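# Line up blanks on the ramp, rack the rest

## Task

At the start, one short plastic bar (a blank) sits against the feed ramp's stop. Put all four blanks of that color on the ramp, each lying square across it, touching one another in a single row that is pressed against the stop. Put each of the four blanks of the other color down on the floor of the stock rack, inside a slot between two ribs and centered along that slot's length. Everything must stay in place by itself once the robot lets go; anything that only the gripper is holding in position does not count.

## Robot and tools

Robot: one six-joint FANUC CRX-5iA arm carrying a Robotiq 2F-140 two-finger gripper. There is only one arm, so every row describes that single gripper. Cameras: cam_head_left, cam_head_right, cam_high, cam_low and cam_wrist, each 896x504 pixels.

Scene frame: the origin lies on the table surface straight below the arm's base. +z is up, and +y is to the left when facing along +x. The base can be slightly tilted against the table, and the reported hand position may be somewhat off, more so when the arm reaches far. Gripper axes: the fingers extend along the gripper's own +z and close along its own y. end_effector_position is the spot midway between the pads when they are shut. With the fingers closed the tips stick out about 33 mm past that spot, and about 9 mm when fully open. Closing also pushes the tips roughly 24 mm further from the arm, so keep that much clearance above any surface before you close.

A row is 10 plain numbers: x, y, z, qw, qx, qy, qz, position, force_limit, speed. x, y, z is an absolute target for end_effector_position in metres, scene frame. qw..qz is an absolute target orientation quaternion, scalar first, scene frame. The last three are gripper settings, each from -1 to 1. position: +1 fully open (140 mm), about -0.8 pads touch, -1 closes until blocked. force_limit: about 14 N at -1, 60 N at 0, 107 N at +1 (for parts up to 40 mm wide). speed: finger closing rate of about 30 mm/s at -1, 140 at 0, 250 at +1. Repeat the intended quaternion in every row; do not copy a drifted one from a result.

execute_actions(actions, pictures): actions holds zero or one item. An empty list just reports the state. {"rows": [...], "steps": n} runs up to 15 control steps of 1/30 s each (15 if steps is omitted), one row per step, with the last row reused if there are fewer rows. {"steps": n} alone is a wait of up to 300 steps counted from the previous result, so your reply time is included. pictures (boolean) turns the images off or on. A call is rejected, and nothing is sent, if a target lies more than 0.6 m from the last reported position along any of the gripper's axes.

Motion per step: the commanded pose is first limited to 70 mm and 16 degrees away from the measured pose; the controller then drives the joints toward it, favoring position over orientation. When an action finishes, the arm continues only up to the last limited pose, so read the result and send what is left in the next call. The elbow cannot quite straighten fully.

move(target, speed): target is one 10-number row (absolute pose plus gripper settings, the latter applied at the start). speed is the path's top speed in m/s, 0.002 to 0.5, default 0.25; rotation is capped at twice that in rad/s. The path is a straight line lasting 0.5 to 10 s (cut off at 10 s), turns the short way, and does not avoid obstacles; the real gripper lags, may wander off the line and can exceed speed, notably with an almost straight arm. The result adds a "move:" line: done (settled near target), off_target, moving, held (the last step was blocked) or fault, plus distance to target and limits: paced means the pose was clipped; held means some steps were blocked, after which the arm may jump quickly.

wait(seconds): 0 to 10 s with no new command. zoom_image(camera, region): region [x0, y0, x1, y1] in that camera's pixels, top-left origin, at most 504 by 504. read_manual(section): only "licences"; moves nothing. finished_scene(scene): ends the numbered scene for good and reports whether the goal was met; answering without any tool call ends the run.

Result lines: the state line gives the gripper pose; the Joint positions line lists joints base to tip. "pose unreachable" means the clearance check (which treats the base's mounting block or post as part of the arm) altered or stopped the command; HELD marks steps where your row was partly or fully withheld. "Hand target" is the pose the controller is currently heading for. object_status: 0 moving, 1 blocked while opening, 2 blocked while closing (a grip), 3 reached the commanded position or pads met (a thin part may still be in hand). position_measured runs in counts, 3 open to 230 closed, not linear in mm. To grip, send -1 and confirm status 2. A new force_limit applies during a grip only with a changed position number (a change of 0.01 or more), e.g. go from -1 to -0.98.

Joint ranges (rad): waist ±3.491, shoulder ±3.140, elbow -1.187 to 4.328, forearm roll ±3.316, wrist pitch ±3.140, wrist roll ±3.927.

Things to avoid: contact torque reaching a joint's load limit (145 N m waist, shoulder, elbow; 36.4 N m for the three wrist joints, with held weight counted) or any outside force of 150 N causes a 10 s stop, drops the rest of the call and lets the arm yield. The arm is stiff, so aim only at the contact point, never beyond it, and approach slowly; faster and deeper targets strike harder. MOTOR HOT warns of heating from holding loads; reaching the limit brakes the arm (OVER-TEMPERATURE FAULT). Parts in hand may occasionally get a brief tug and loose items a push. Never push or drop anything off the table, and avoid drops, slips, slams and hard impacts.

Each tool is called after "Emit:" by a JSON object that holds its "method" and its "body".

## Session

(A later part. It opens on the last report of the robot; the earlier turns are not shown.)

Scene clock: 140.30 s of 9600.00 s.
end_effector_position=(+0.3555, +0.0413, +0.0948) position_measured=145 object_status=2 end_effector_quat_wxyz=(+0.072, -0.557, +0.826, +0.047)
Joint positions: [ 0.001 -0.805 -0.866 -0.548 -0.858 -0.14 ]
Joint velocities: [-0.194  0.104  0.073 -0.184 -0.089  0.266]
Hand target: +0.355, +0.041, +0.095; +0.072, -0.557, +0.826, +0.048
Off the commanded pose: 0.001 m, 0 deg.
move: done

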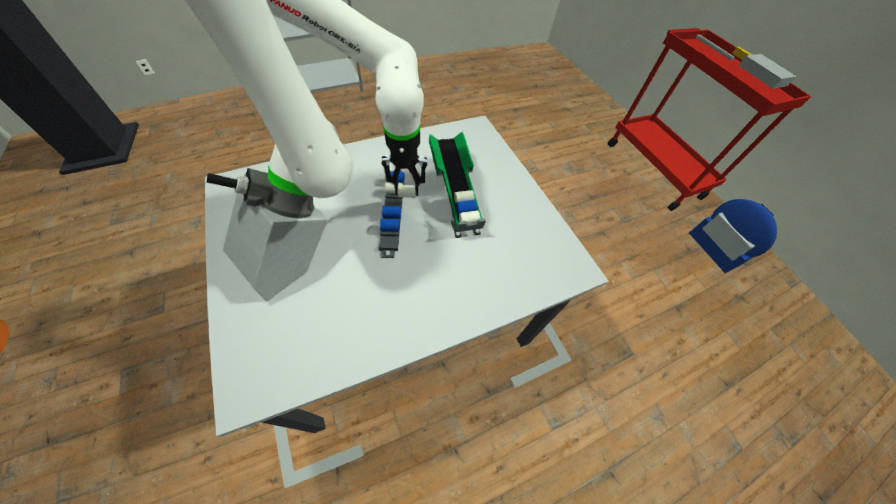

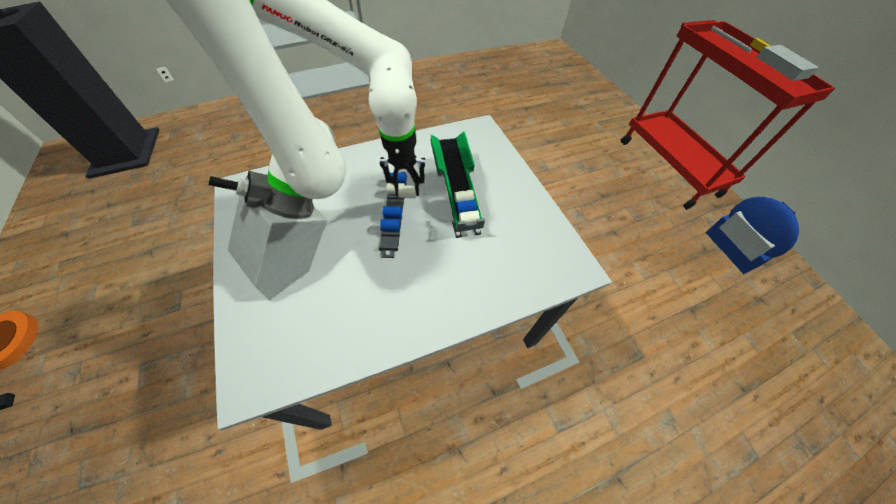

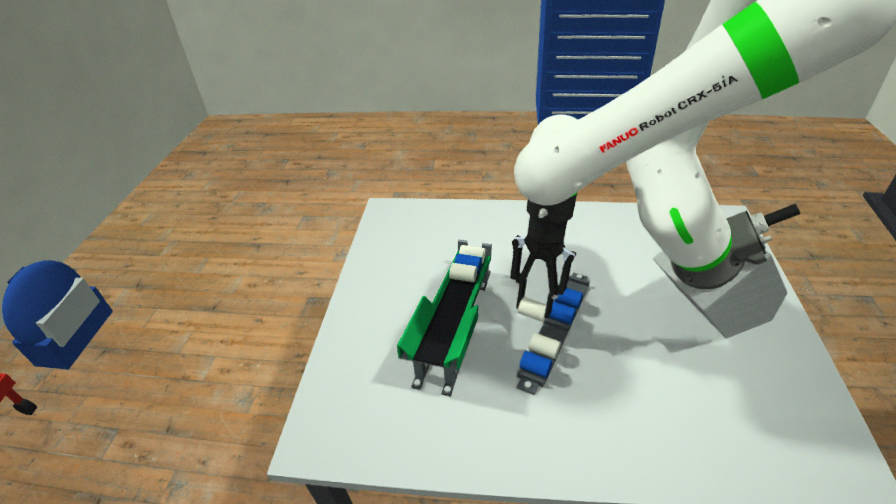

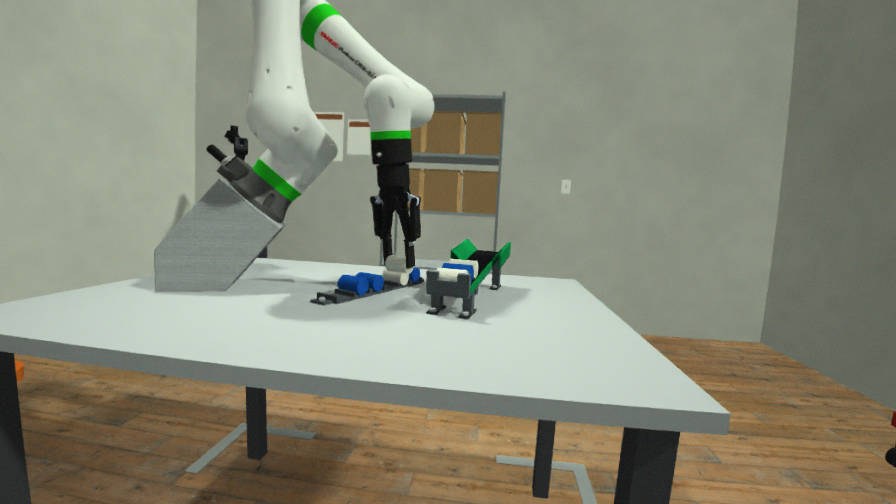

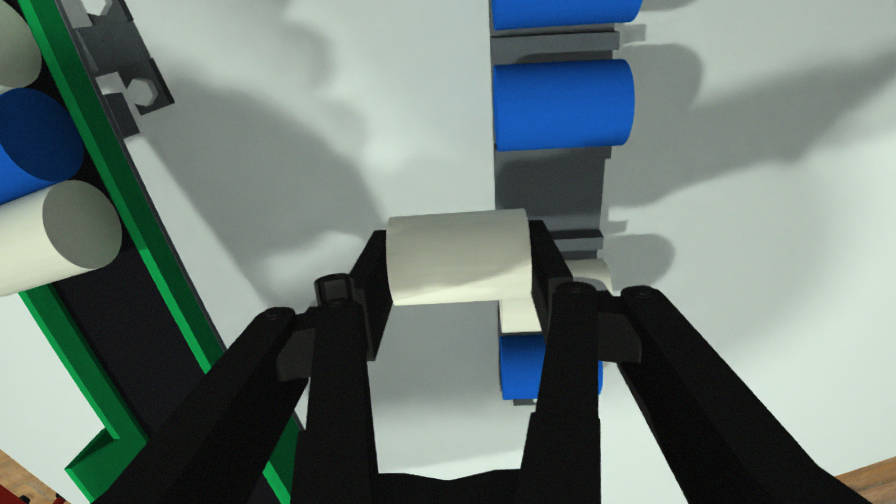

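Emit:
{"method": "move", "body": {"target": [0.43,-0.02,0.152,0,0.61,-0.79,0,-1,0,0], "speed": 0.1}}

Emit:
{"method": "move", "body": {"target": [0.5288,-0.010,0.155,0,0.641,-0.768,0,-1,0,0], "speed": 0.12}}

Emit:
{"method": "move", "body": {"target": [0.5288,-0.010,0.122,0,0.641,-0.768,0,-1,0,0], "speed": 0.03}}

Emit:
{"method": "move", "body": {"target": [0.5288,-0.010,0.1152,0,0.641,-0.768,0,-1,0,0], "speed": 0.01}}

Emit:
{"method": "move", "body": {"target": [0.5288,-0.010,0.1152,0,0.641,-0.768,0,0.3,0,-0.5], "speed": 0.01}}

Emit:
{"method": "move", "body": {"target": [0.5146,-0.090,0.103,0,0.641,-0.768,0,0.3,0,0], "speed": 0.06}}

Scene clock: 149.37 s of 9600.00 s.
end_effector_position=(+0.4304, -0.0199, +0.1515) position_measured=145 object_status=2 end_effector_quat_wxyz=(+0.000, -0.611, +0.791, +0.000)
Joint positions: [-0.114 -0.632 -0.606 -0.382 -1.017 -0.058]
Joint velocities: [-0.     0.001  0.001 -0.004  0.001  0.002]
Hand target: +0.430, -0.020, +0.151; +0.000, -0.611, +0.792, +0.000
Off the commanded pose: 0.001 m, 0 deg.
After step 90, 4.63 s passed at rest.
move: done

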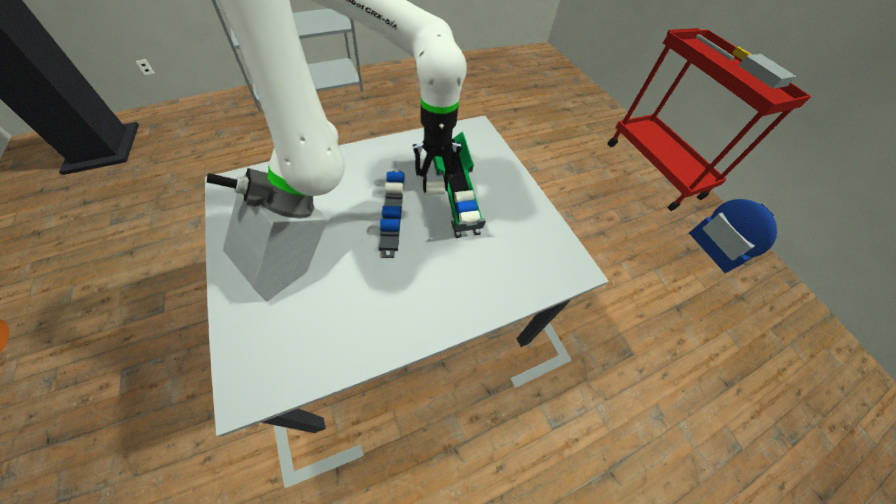

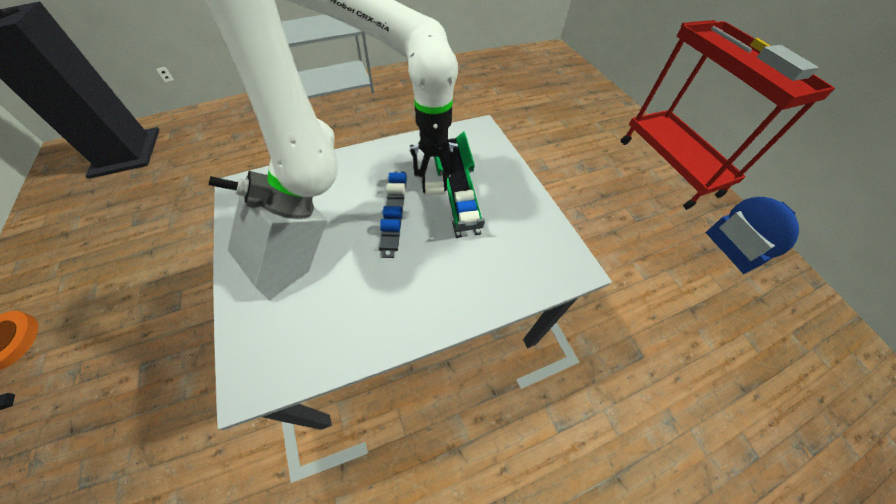

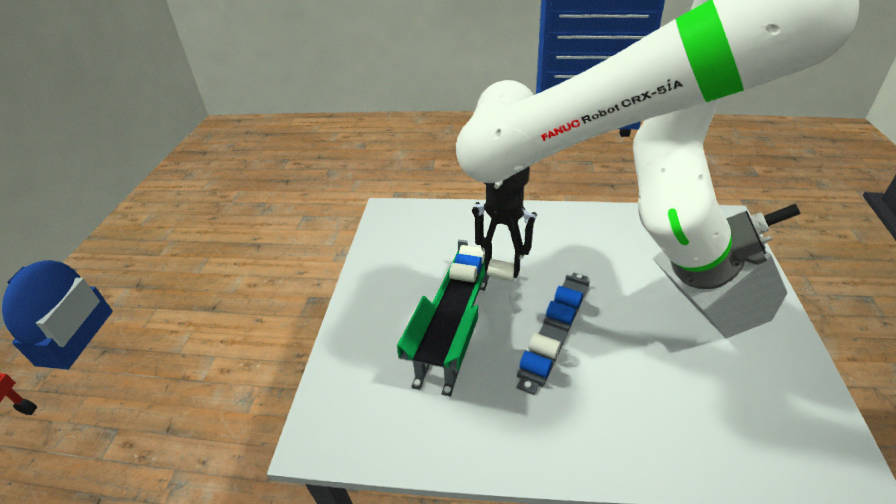

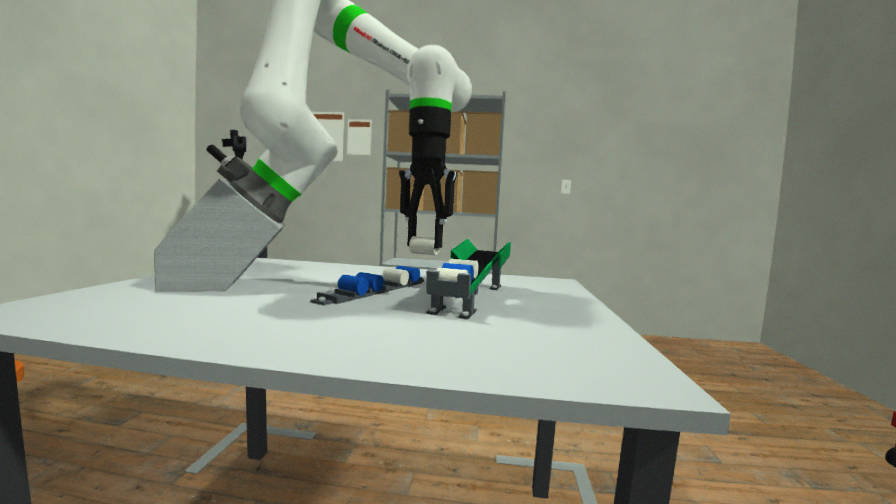

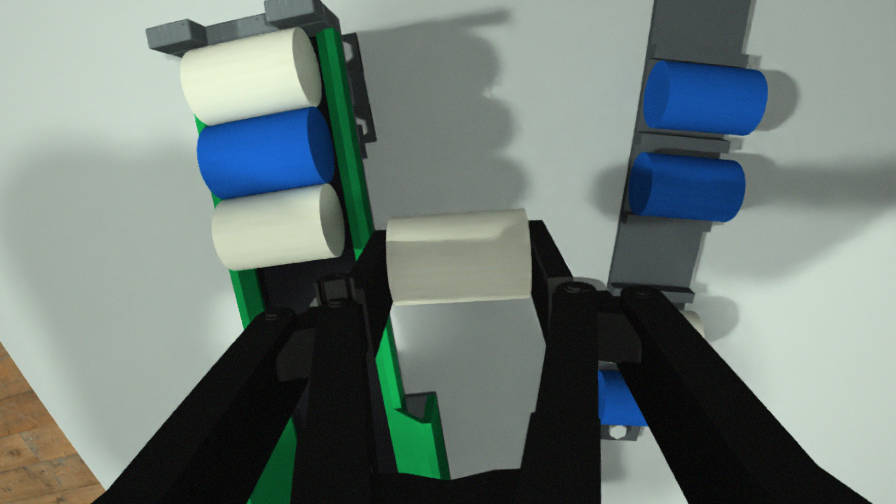

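Scene clock: 150.57 s of 9600.00 s.
end_effector_position=(+0.5288, -0.0097, +0.1546) position_measured=145 object_status=2 end_effector_quat_wxyz=(-0.000, -0.641, +0.768, +0.000)
Joint positions: [-0.079 -0.427 -0.364 -0.353 -1.039 -0.035]
Joint velocities: [-0.003  0.     0.001 -0.001  0.001 -0.003]
Hand target: +0.529, -0.010, +0.155; -0.000, -0.641, +0.768, +0.000
Off the commanded pose: 0.001 m, 0 deg.
move: done

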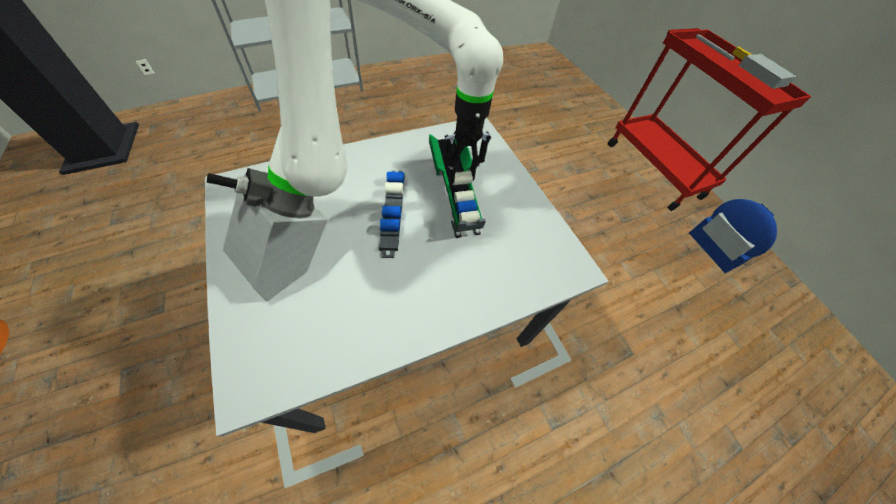

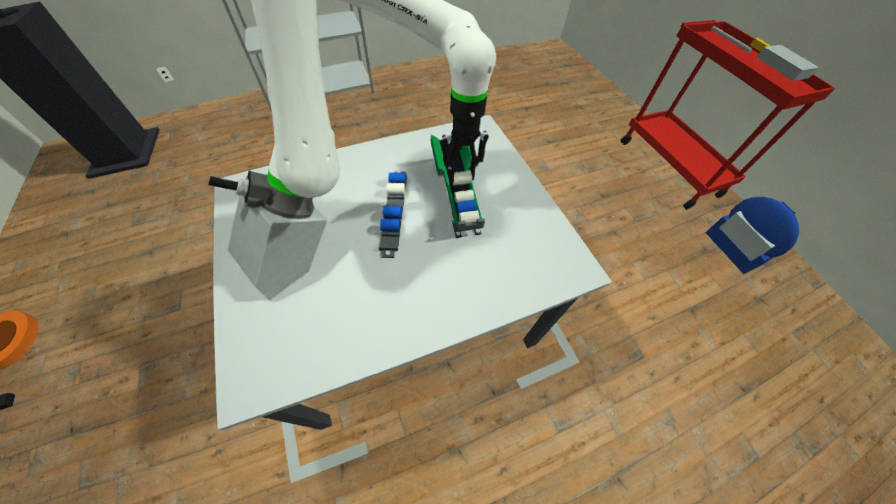

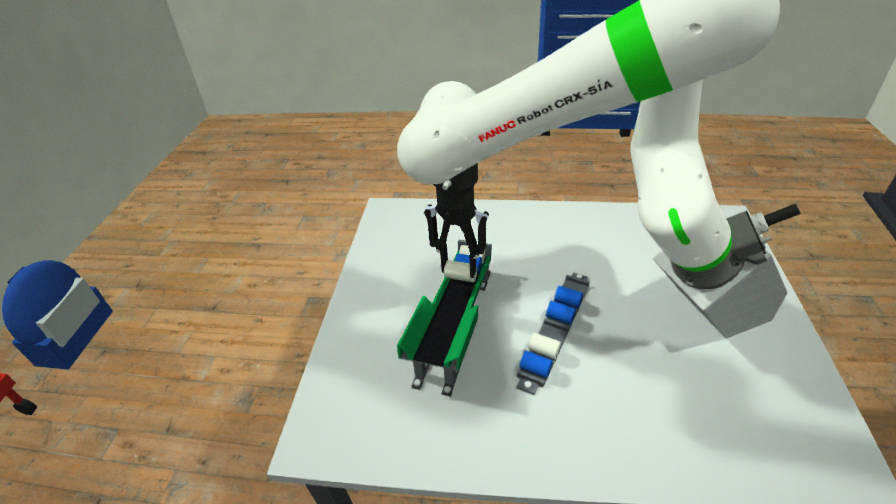

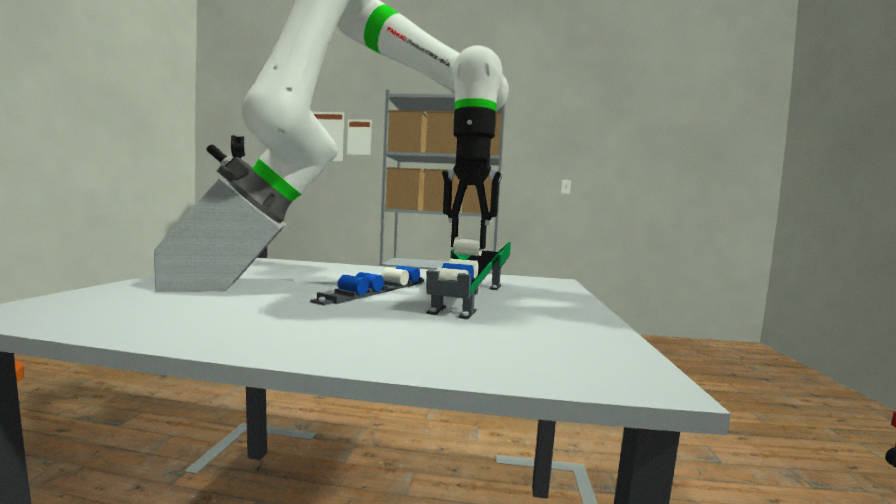

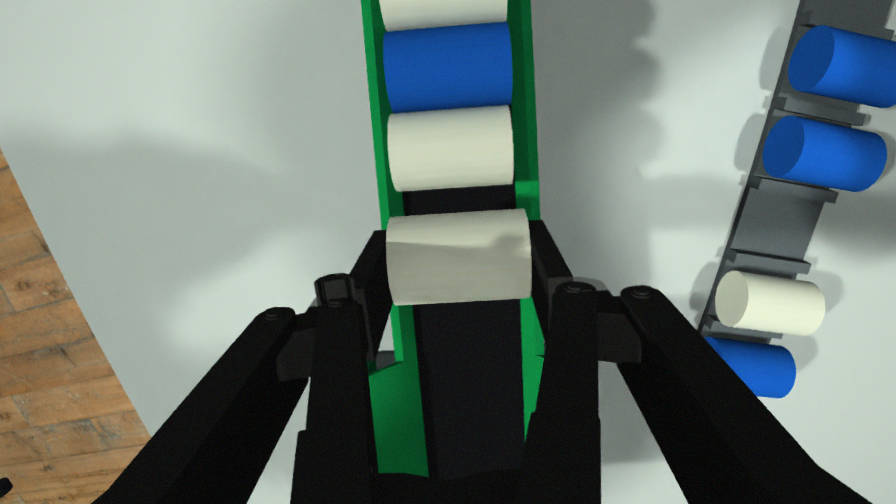

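Scene clock: 151.90 s of 9600.00 s.
end_effector_position=(+0.5286, -0.0100, +0.1220) position_measured=145 object_status=2 end_effector_quat_wxyz=(-0.000, -0.641, +0.768, -0.000)
Joint positions: [-0.044 -0.384 -0.398 -0.348 -0.955 -0.044]
Joint velocities: [-0.     0.    -0.001  0.    -0.     0.002]
Hand target: +0.529, -0.010, +0.122; -0.000, -0.641, +0.768, -0.000
Off the commanded pose: 0.000 m, 0 deg.
move: done

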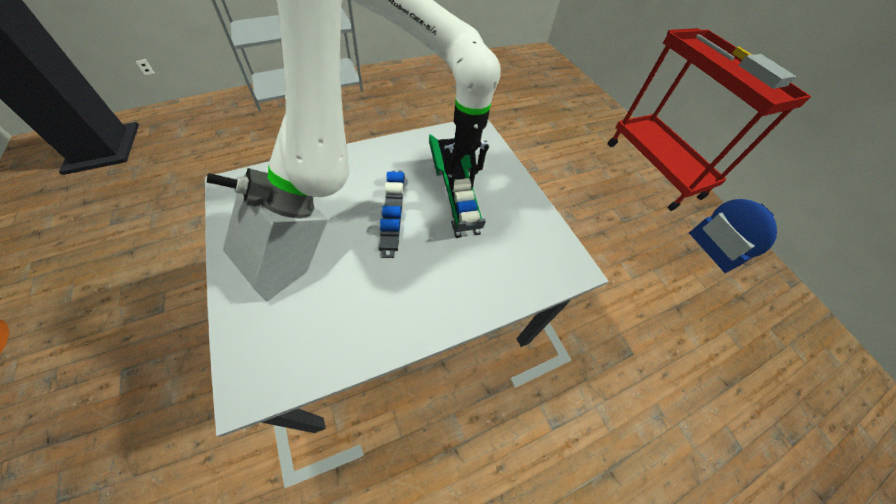

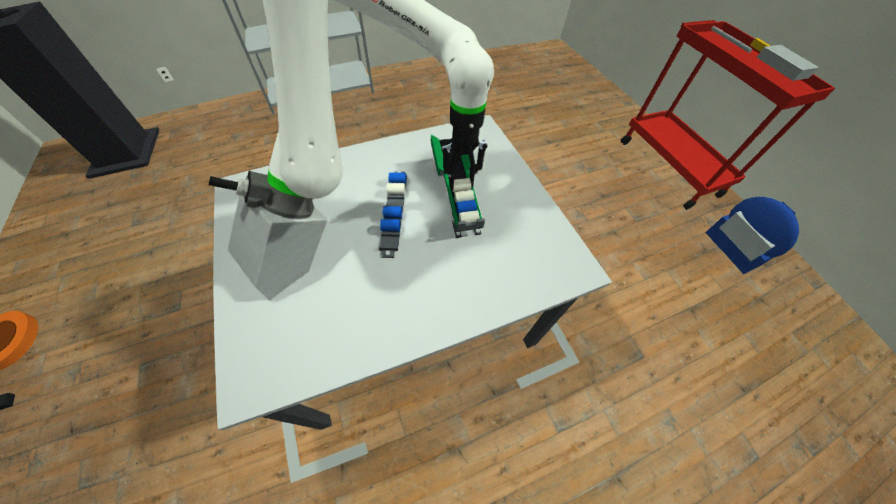

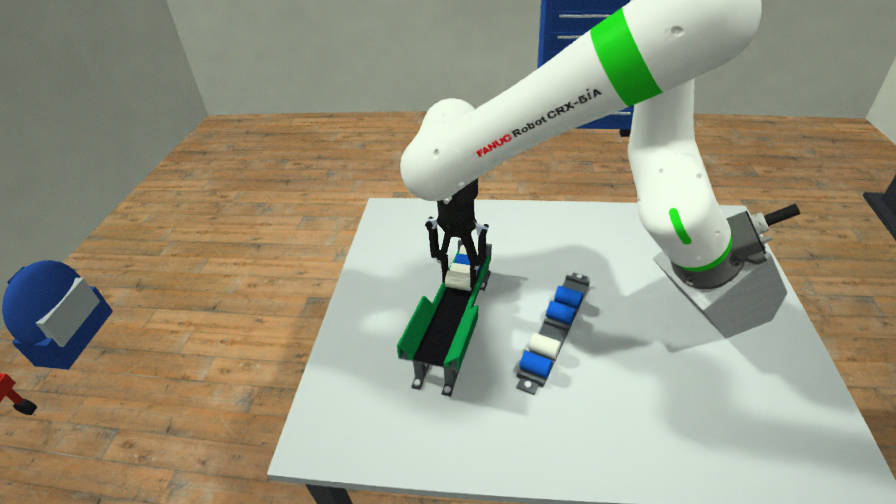

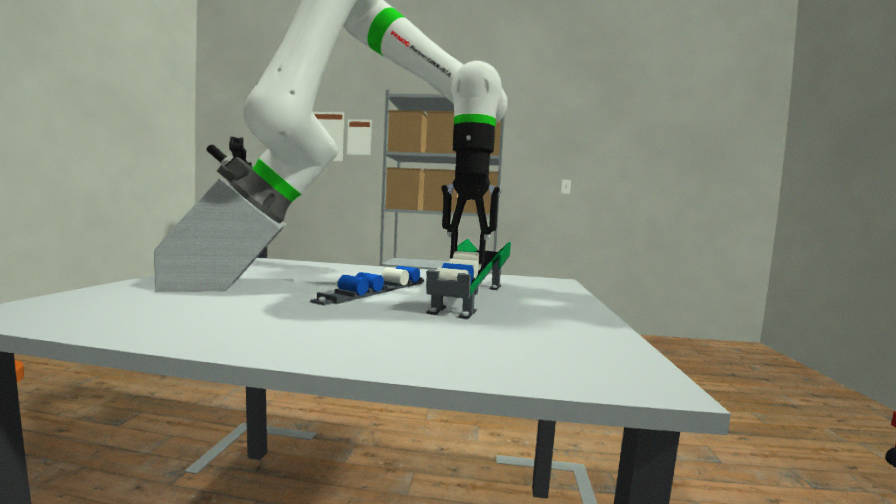

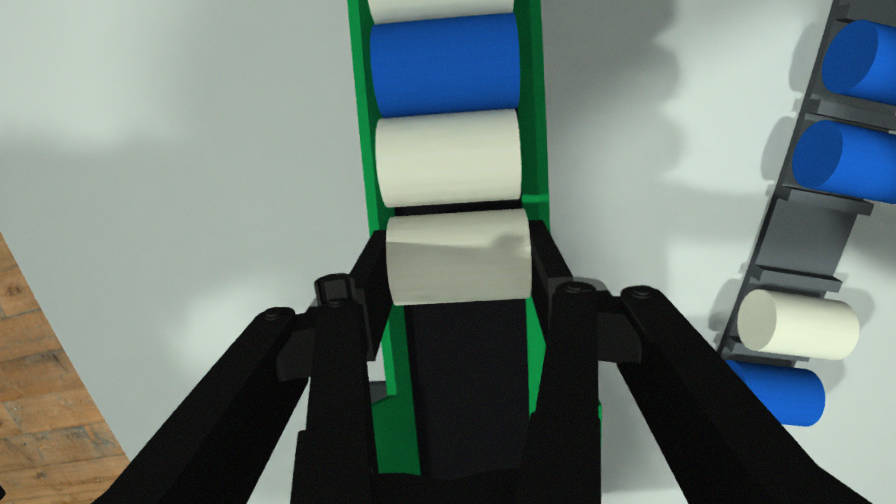

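Scene clock: 152.80 s of 9600.00 s.
end_effector_position=(+0.5288, -0.0100, +0.1152) position_measured=145 object_status=2 end_effector_quat_wxyz=(-0.000, -0.641, +0.768, -0.000)
Joint positions: [-0.037 -0.373 -0.403 -0.348 -0.937 -0.044]
Joint velocities: [-0.     0.    -0.001  0.     0.001  0.001]
Hand target: +0.529, -0.010, +0.115; -0.000, -0.641, +0.768, -0.000
Off the commanded pose: 0.000 m, 0 deg.
move: done

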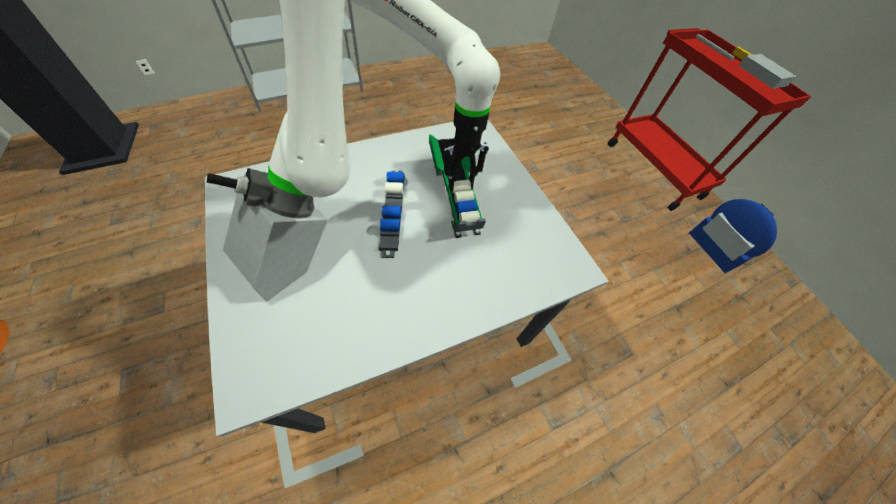

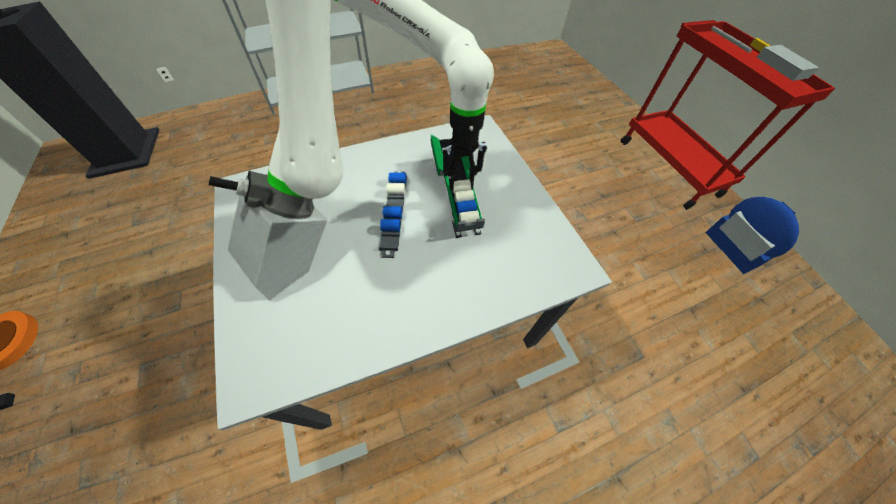

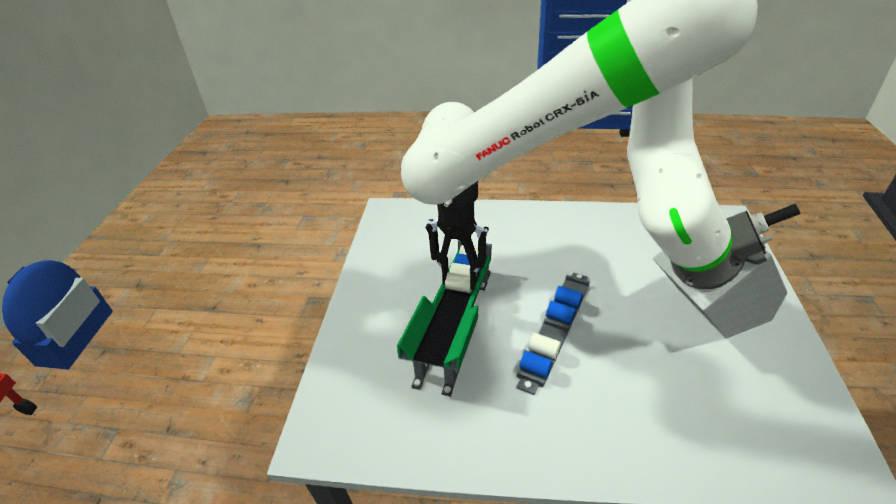

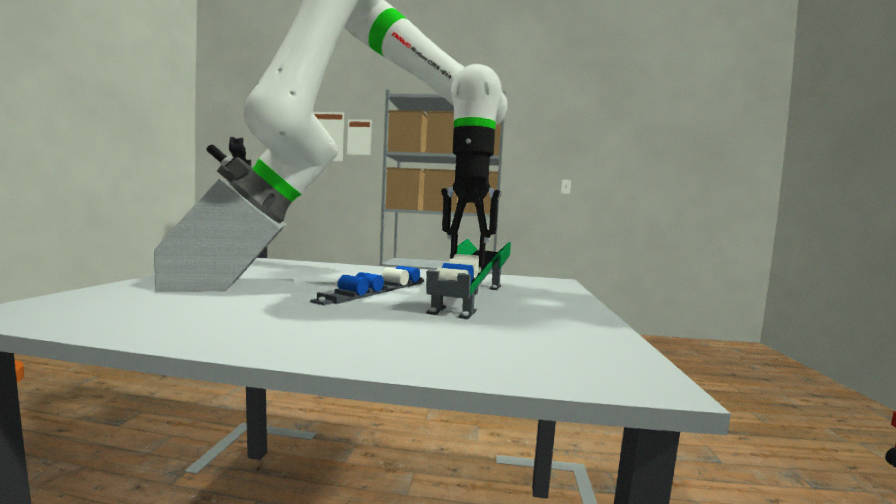

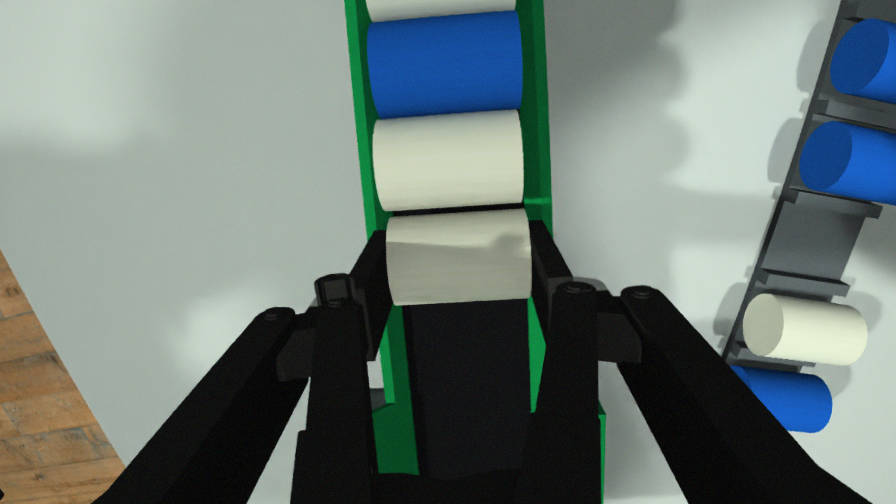

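Scene clock: 153.50 s of 9600.00 s.
end_effector_position=(+0.5287, -0.0100, +0.1152) position_measured=91 object_status=3 end_effector_quat_wxyz=(-0.000, -0.641, +0.768, +0.000)
Joint positions: [-0.037 -0.373 -0.403 -0.348 -0.937 -0.044]
Joint velocities: [-0.     0.     0.001 -0.001 -0.    -0.   ]
Hand target: +0.529, -0.010, +0.115; -0.000, -0.641, +0.768, -0.000
Off the commanded pose: 0.000 m, 0 deg.
move: done

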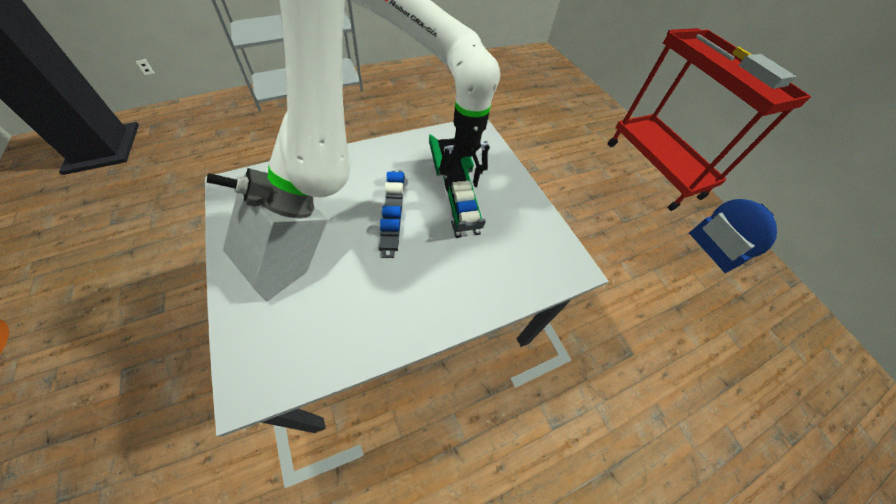

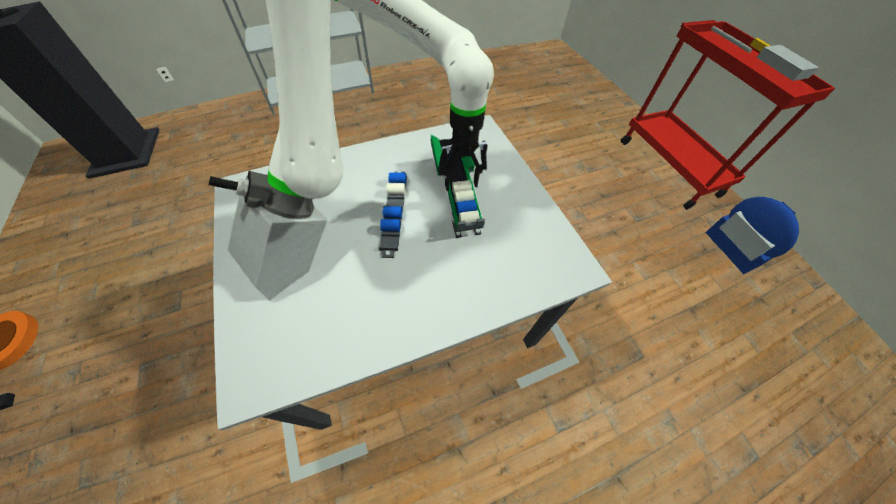

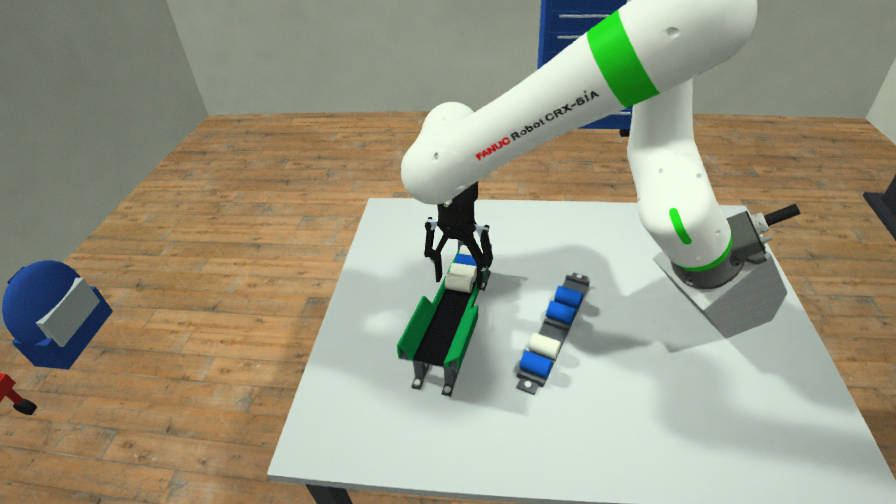

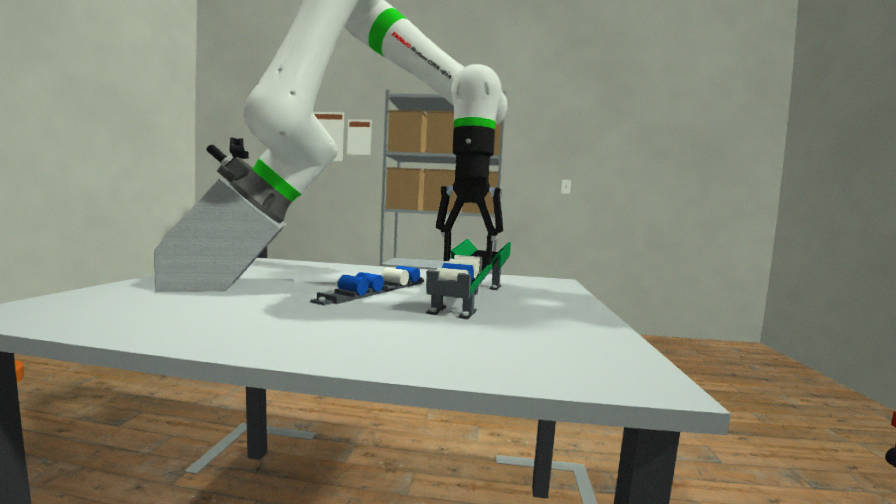

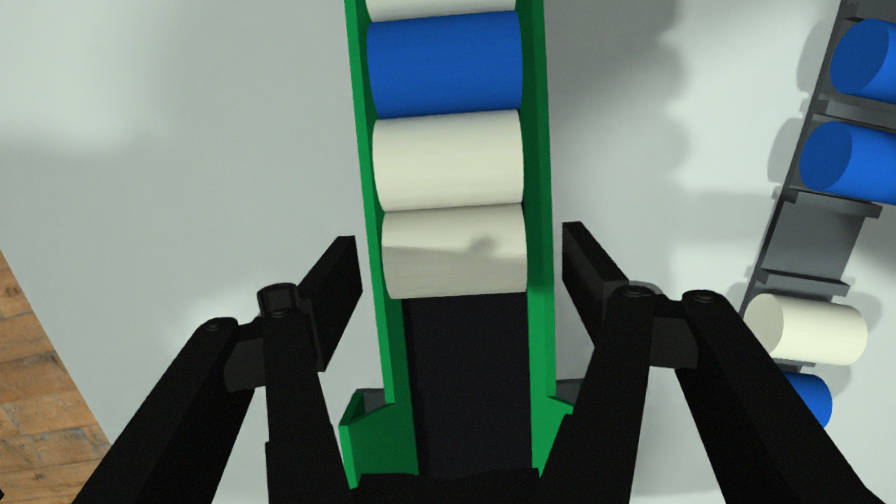

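Scene clock: 155.17 s of 9600.00 s.
end_effector_position=(+0.5148, -0.0900, +0.1029) position_measured=91 object_status=3 end_effector_quat_wxyz=(+0.000, -0.641, +0.768, +0.000)
Joint positions: [-0.307 -0.236 -0.348 -0.527 -0.978  0.296]
Joint velocities: [-0.001  0.001  0.    -0.     0.001 -0.001]
Hand target: +0.515, -0.090, +0.103; +0.000, -0.641, +0.768, +0.000
Off the commanded pose: 0.000 m, 0 deg.
move: done

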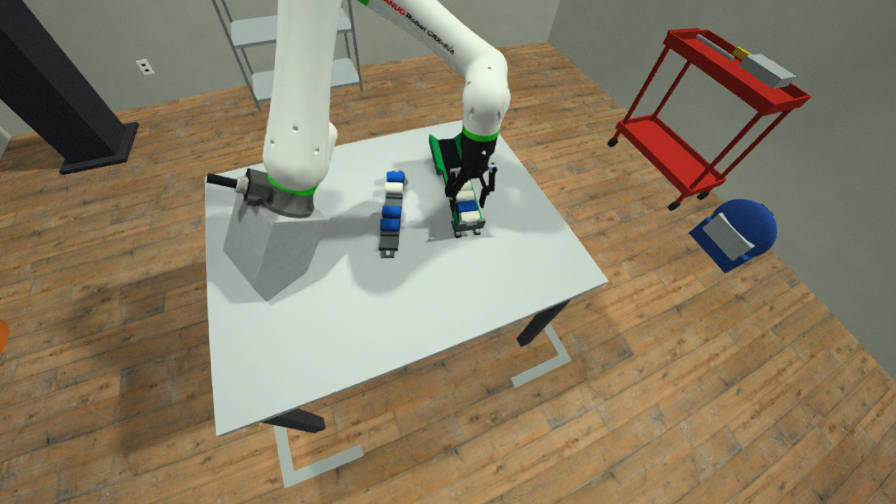

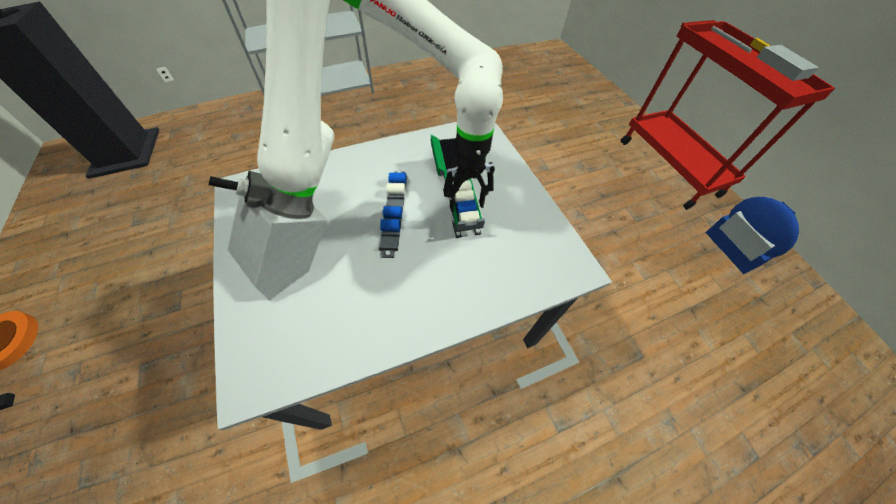

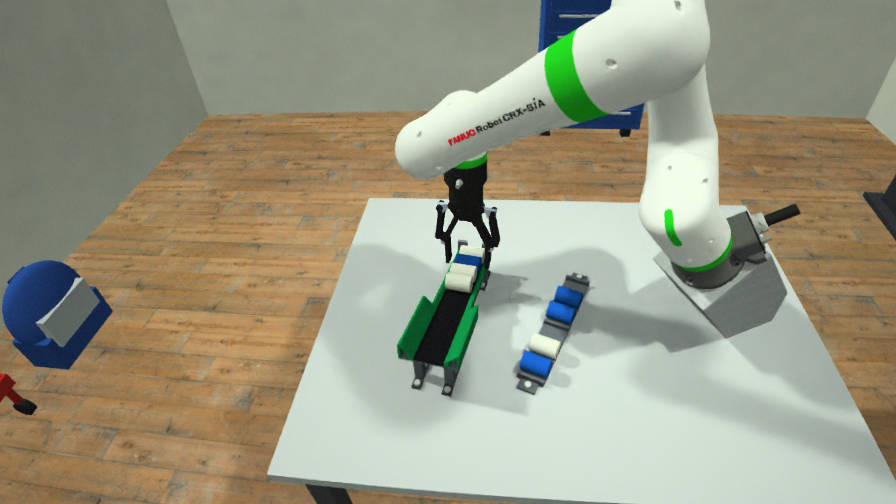

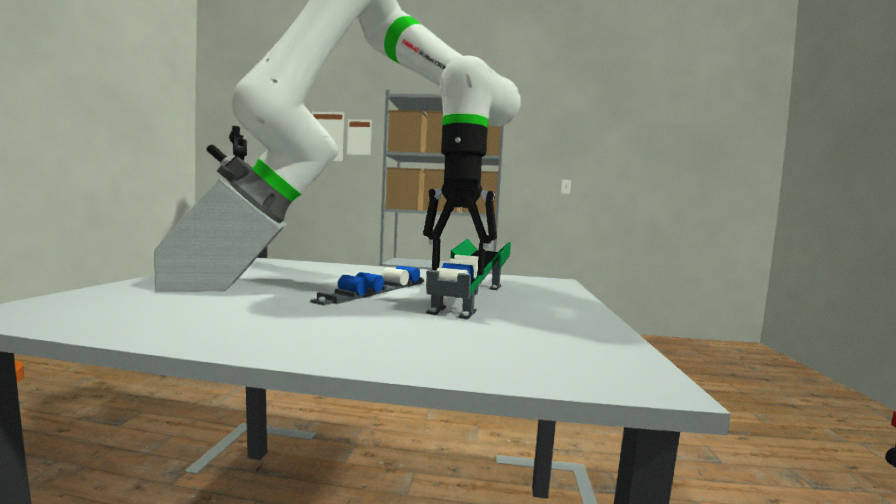

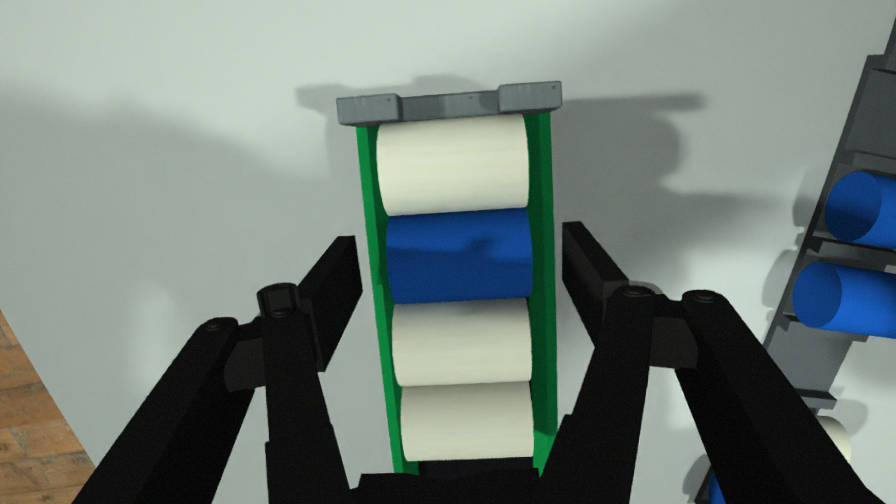

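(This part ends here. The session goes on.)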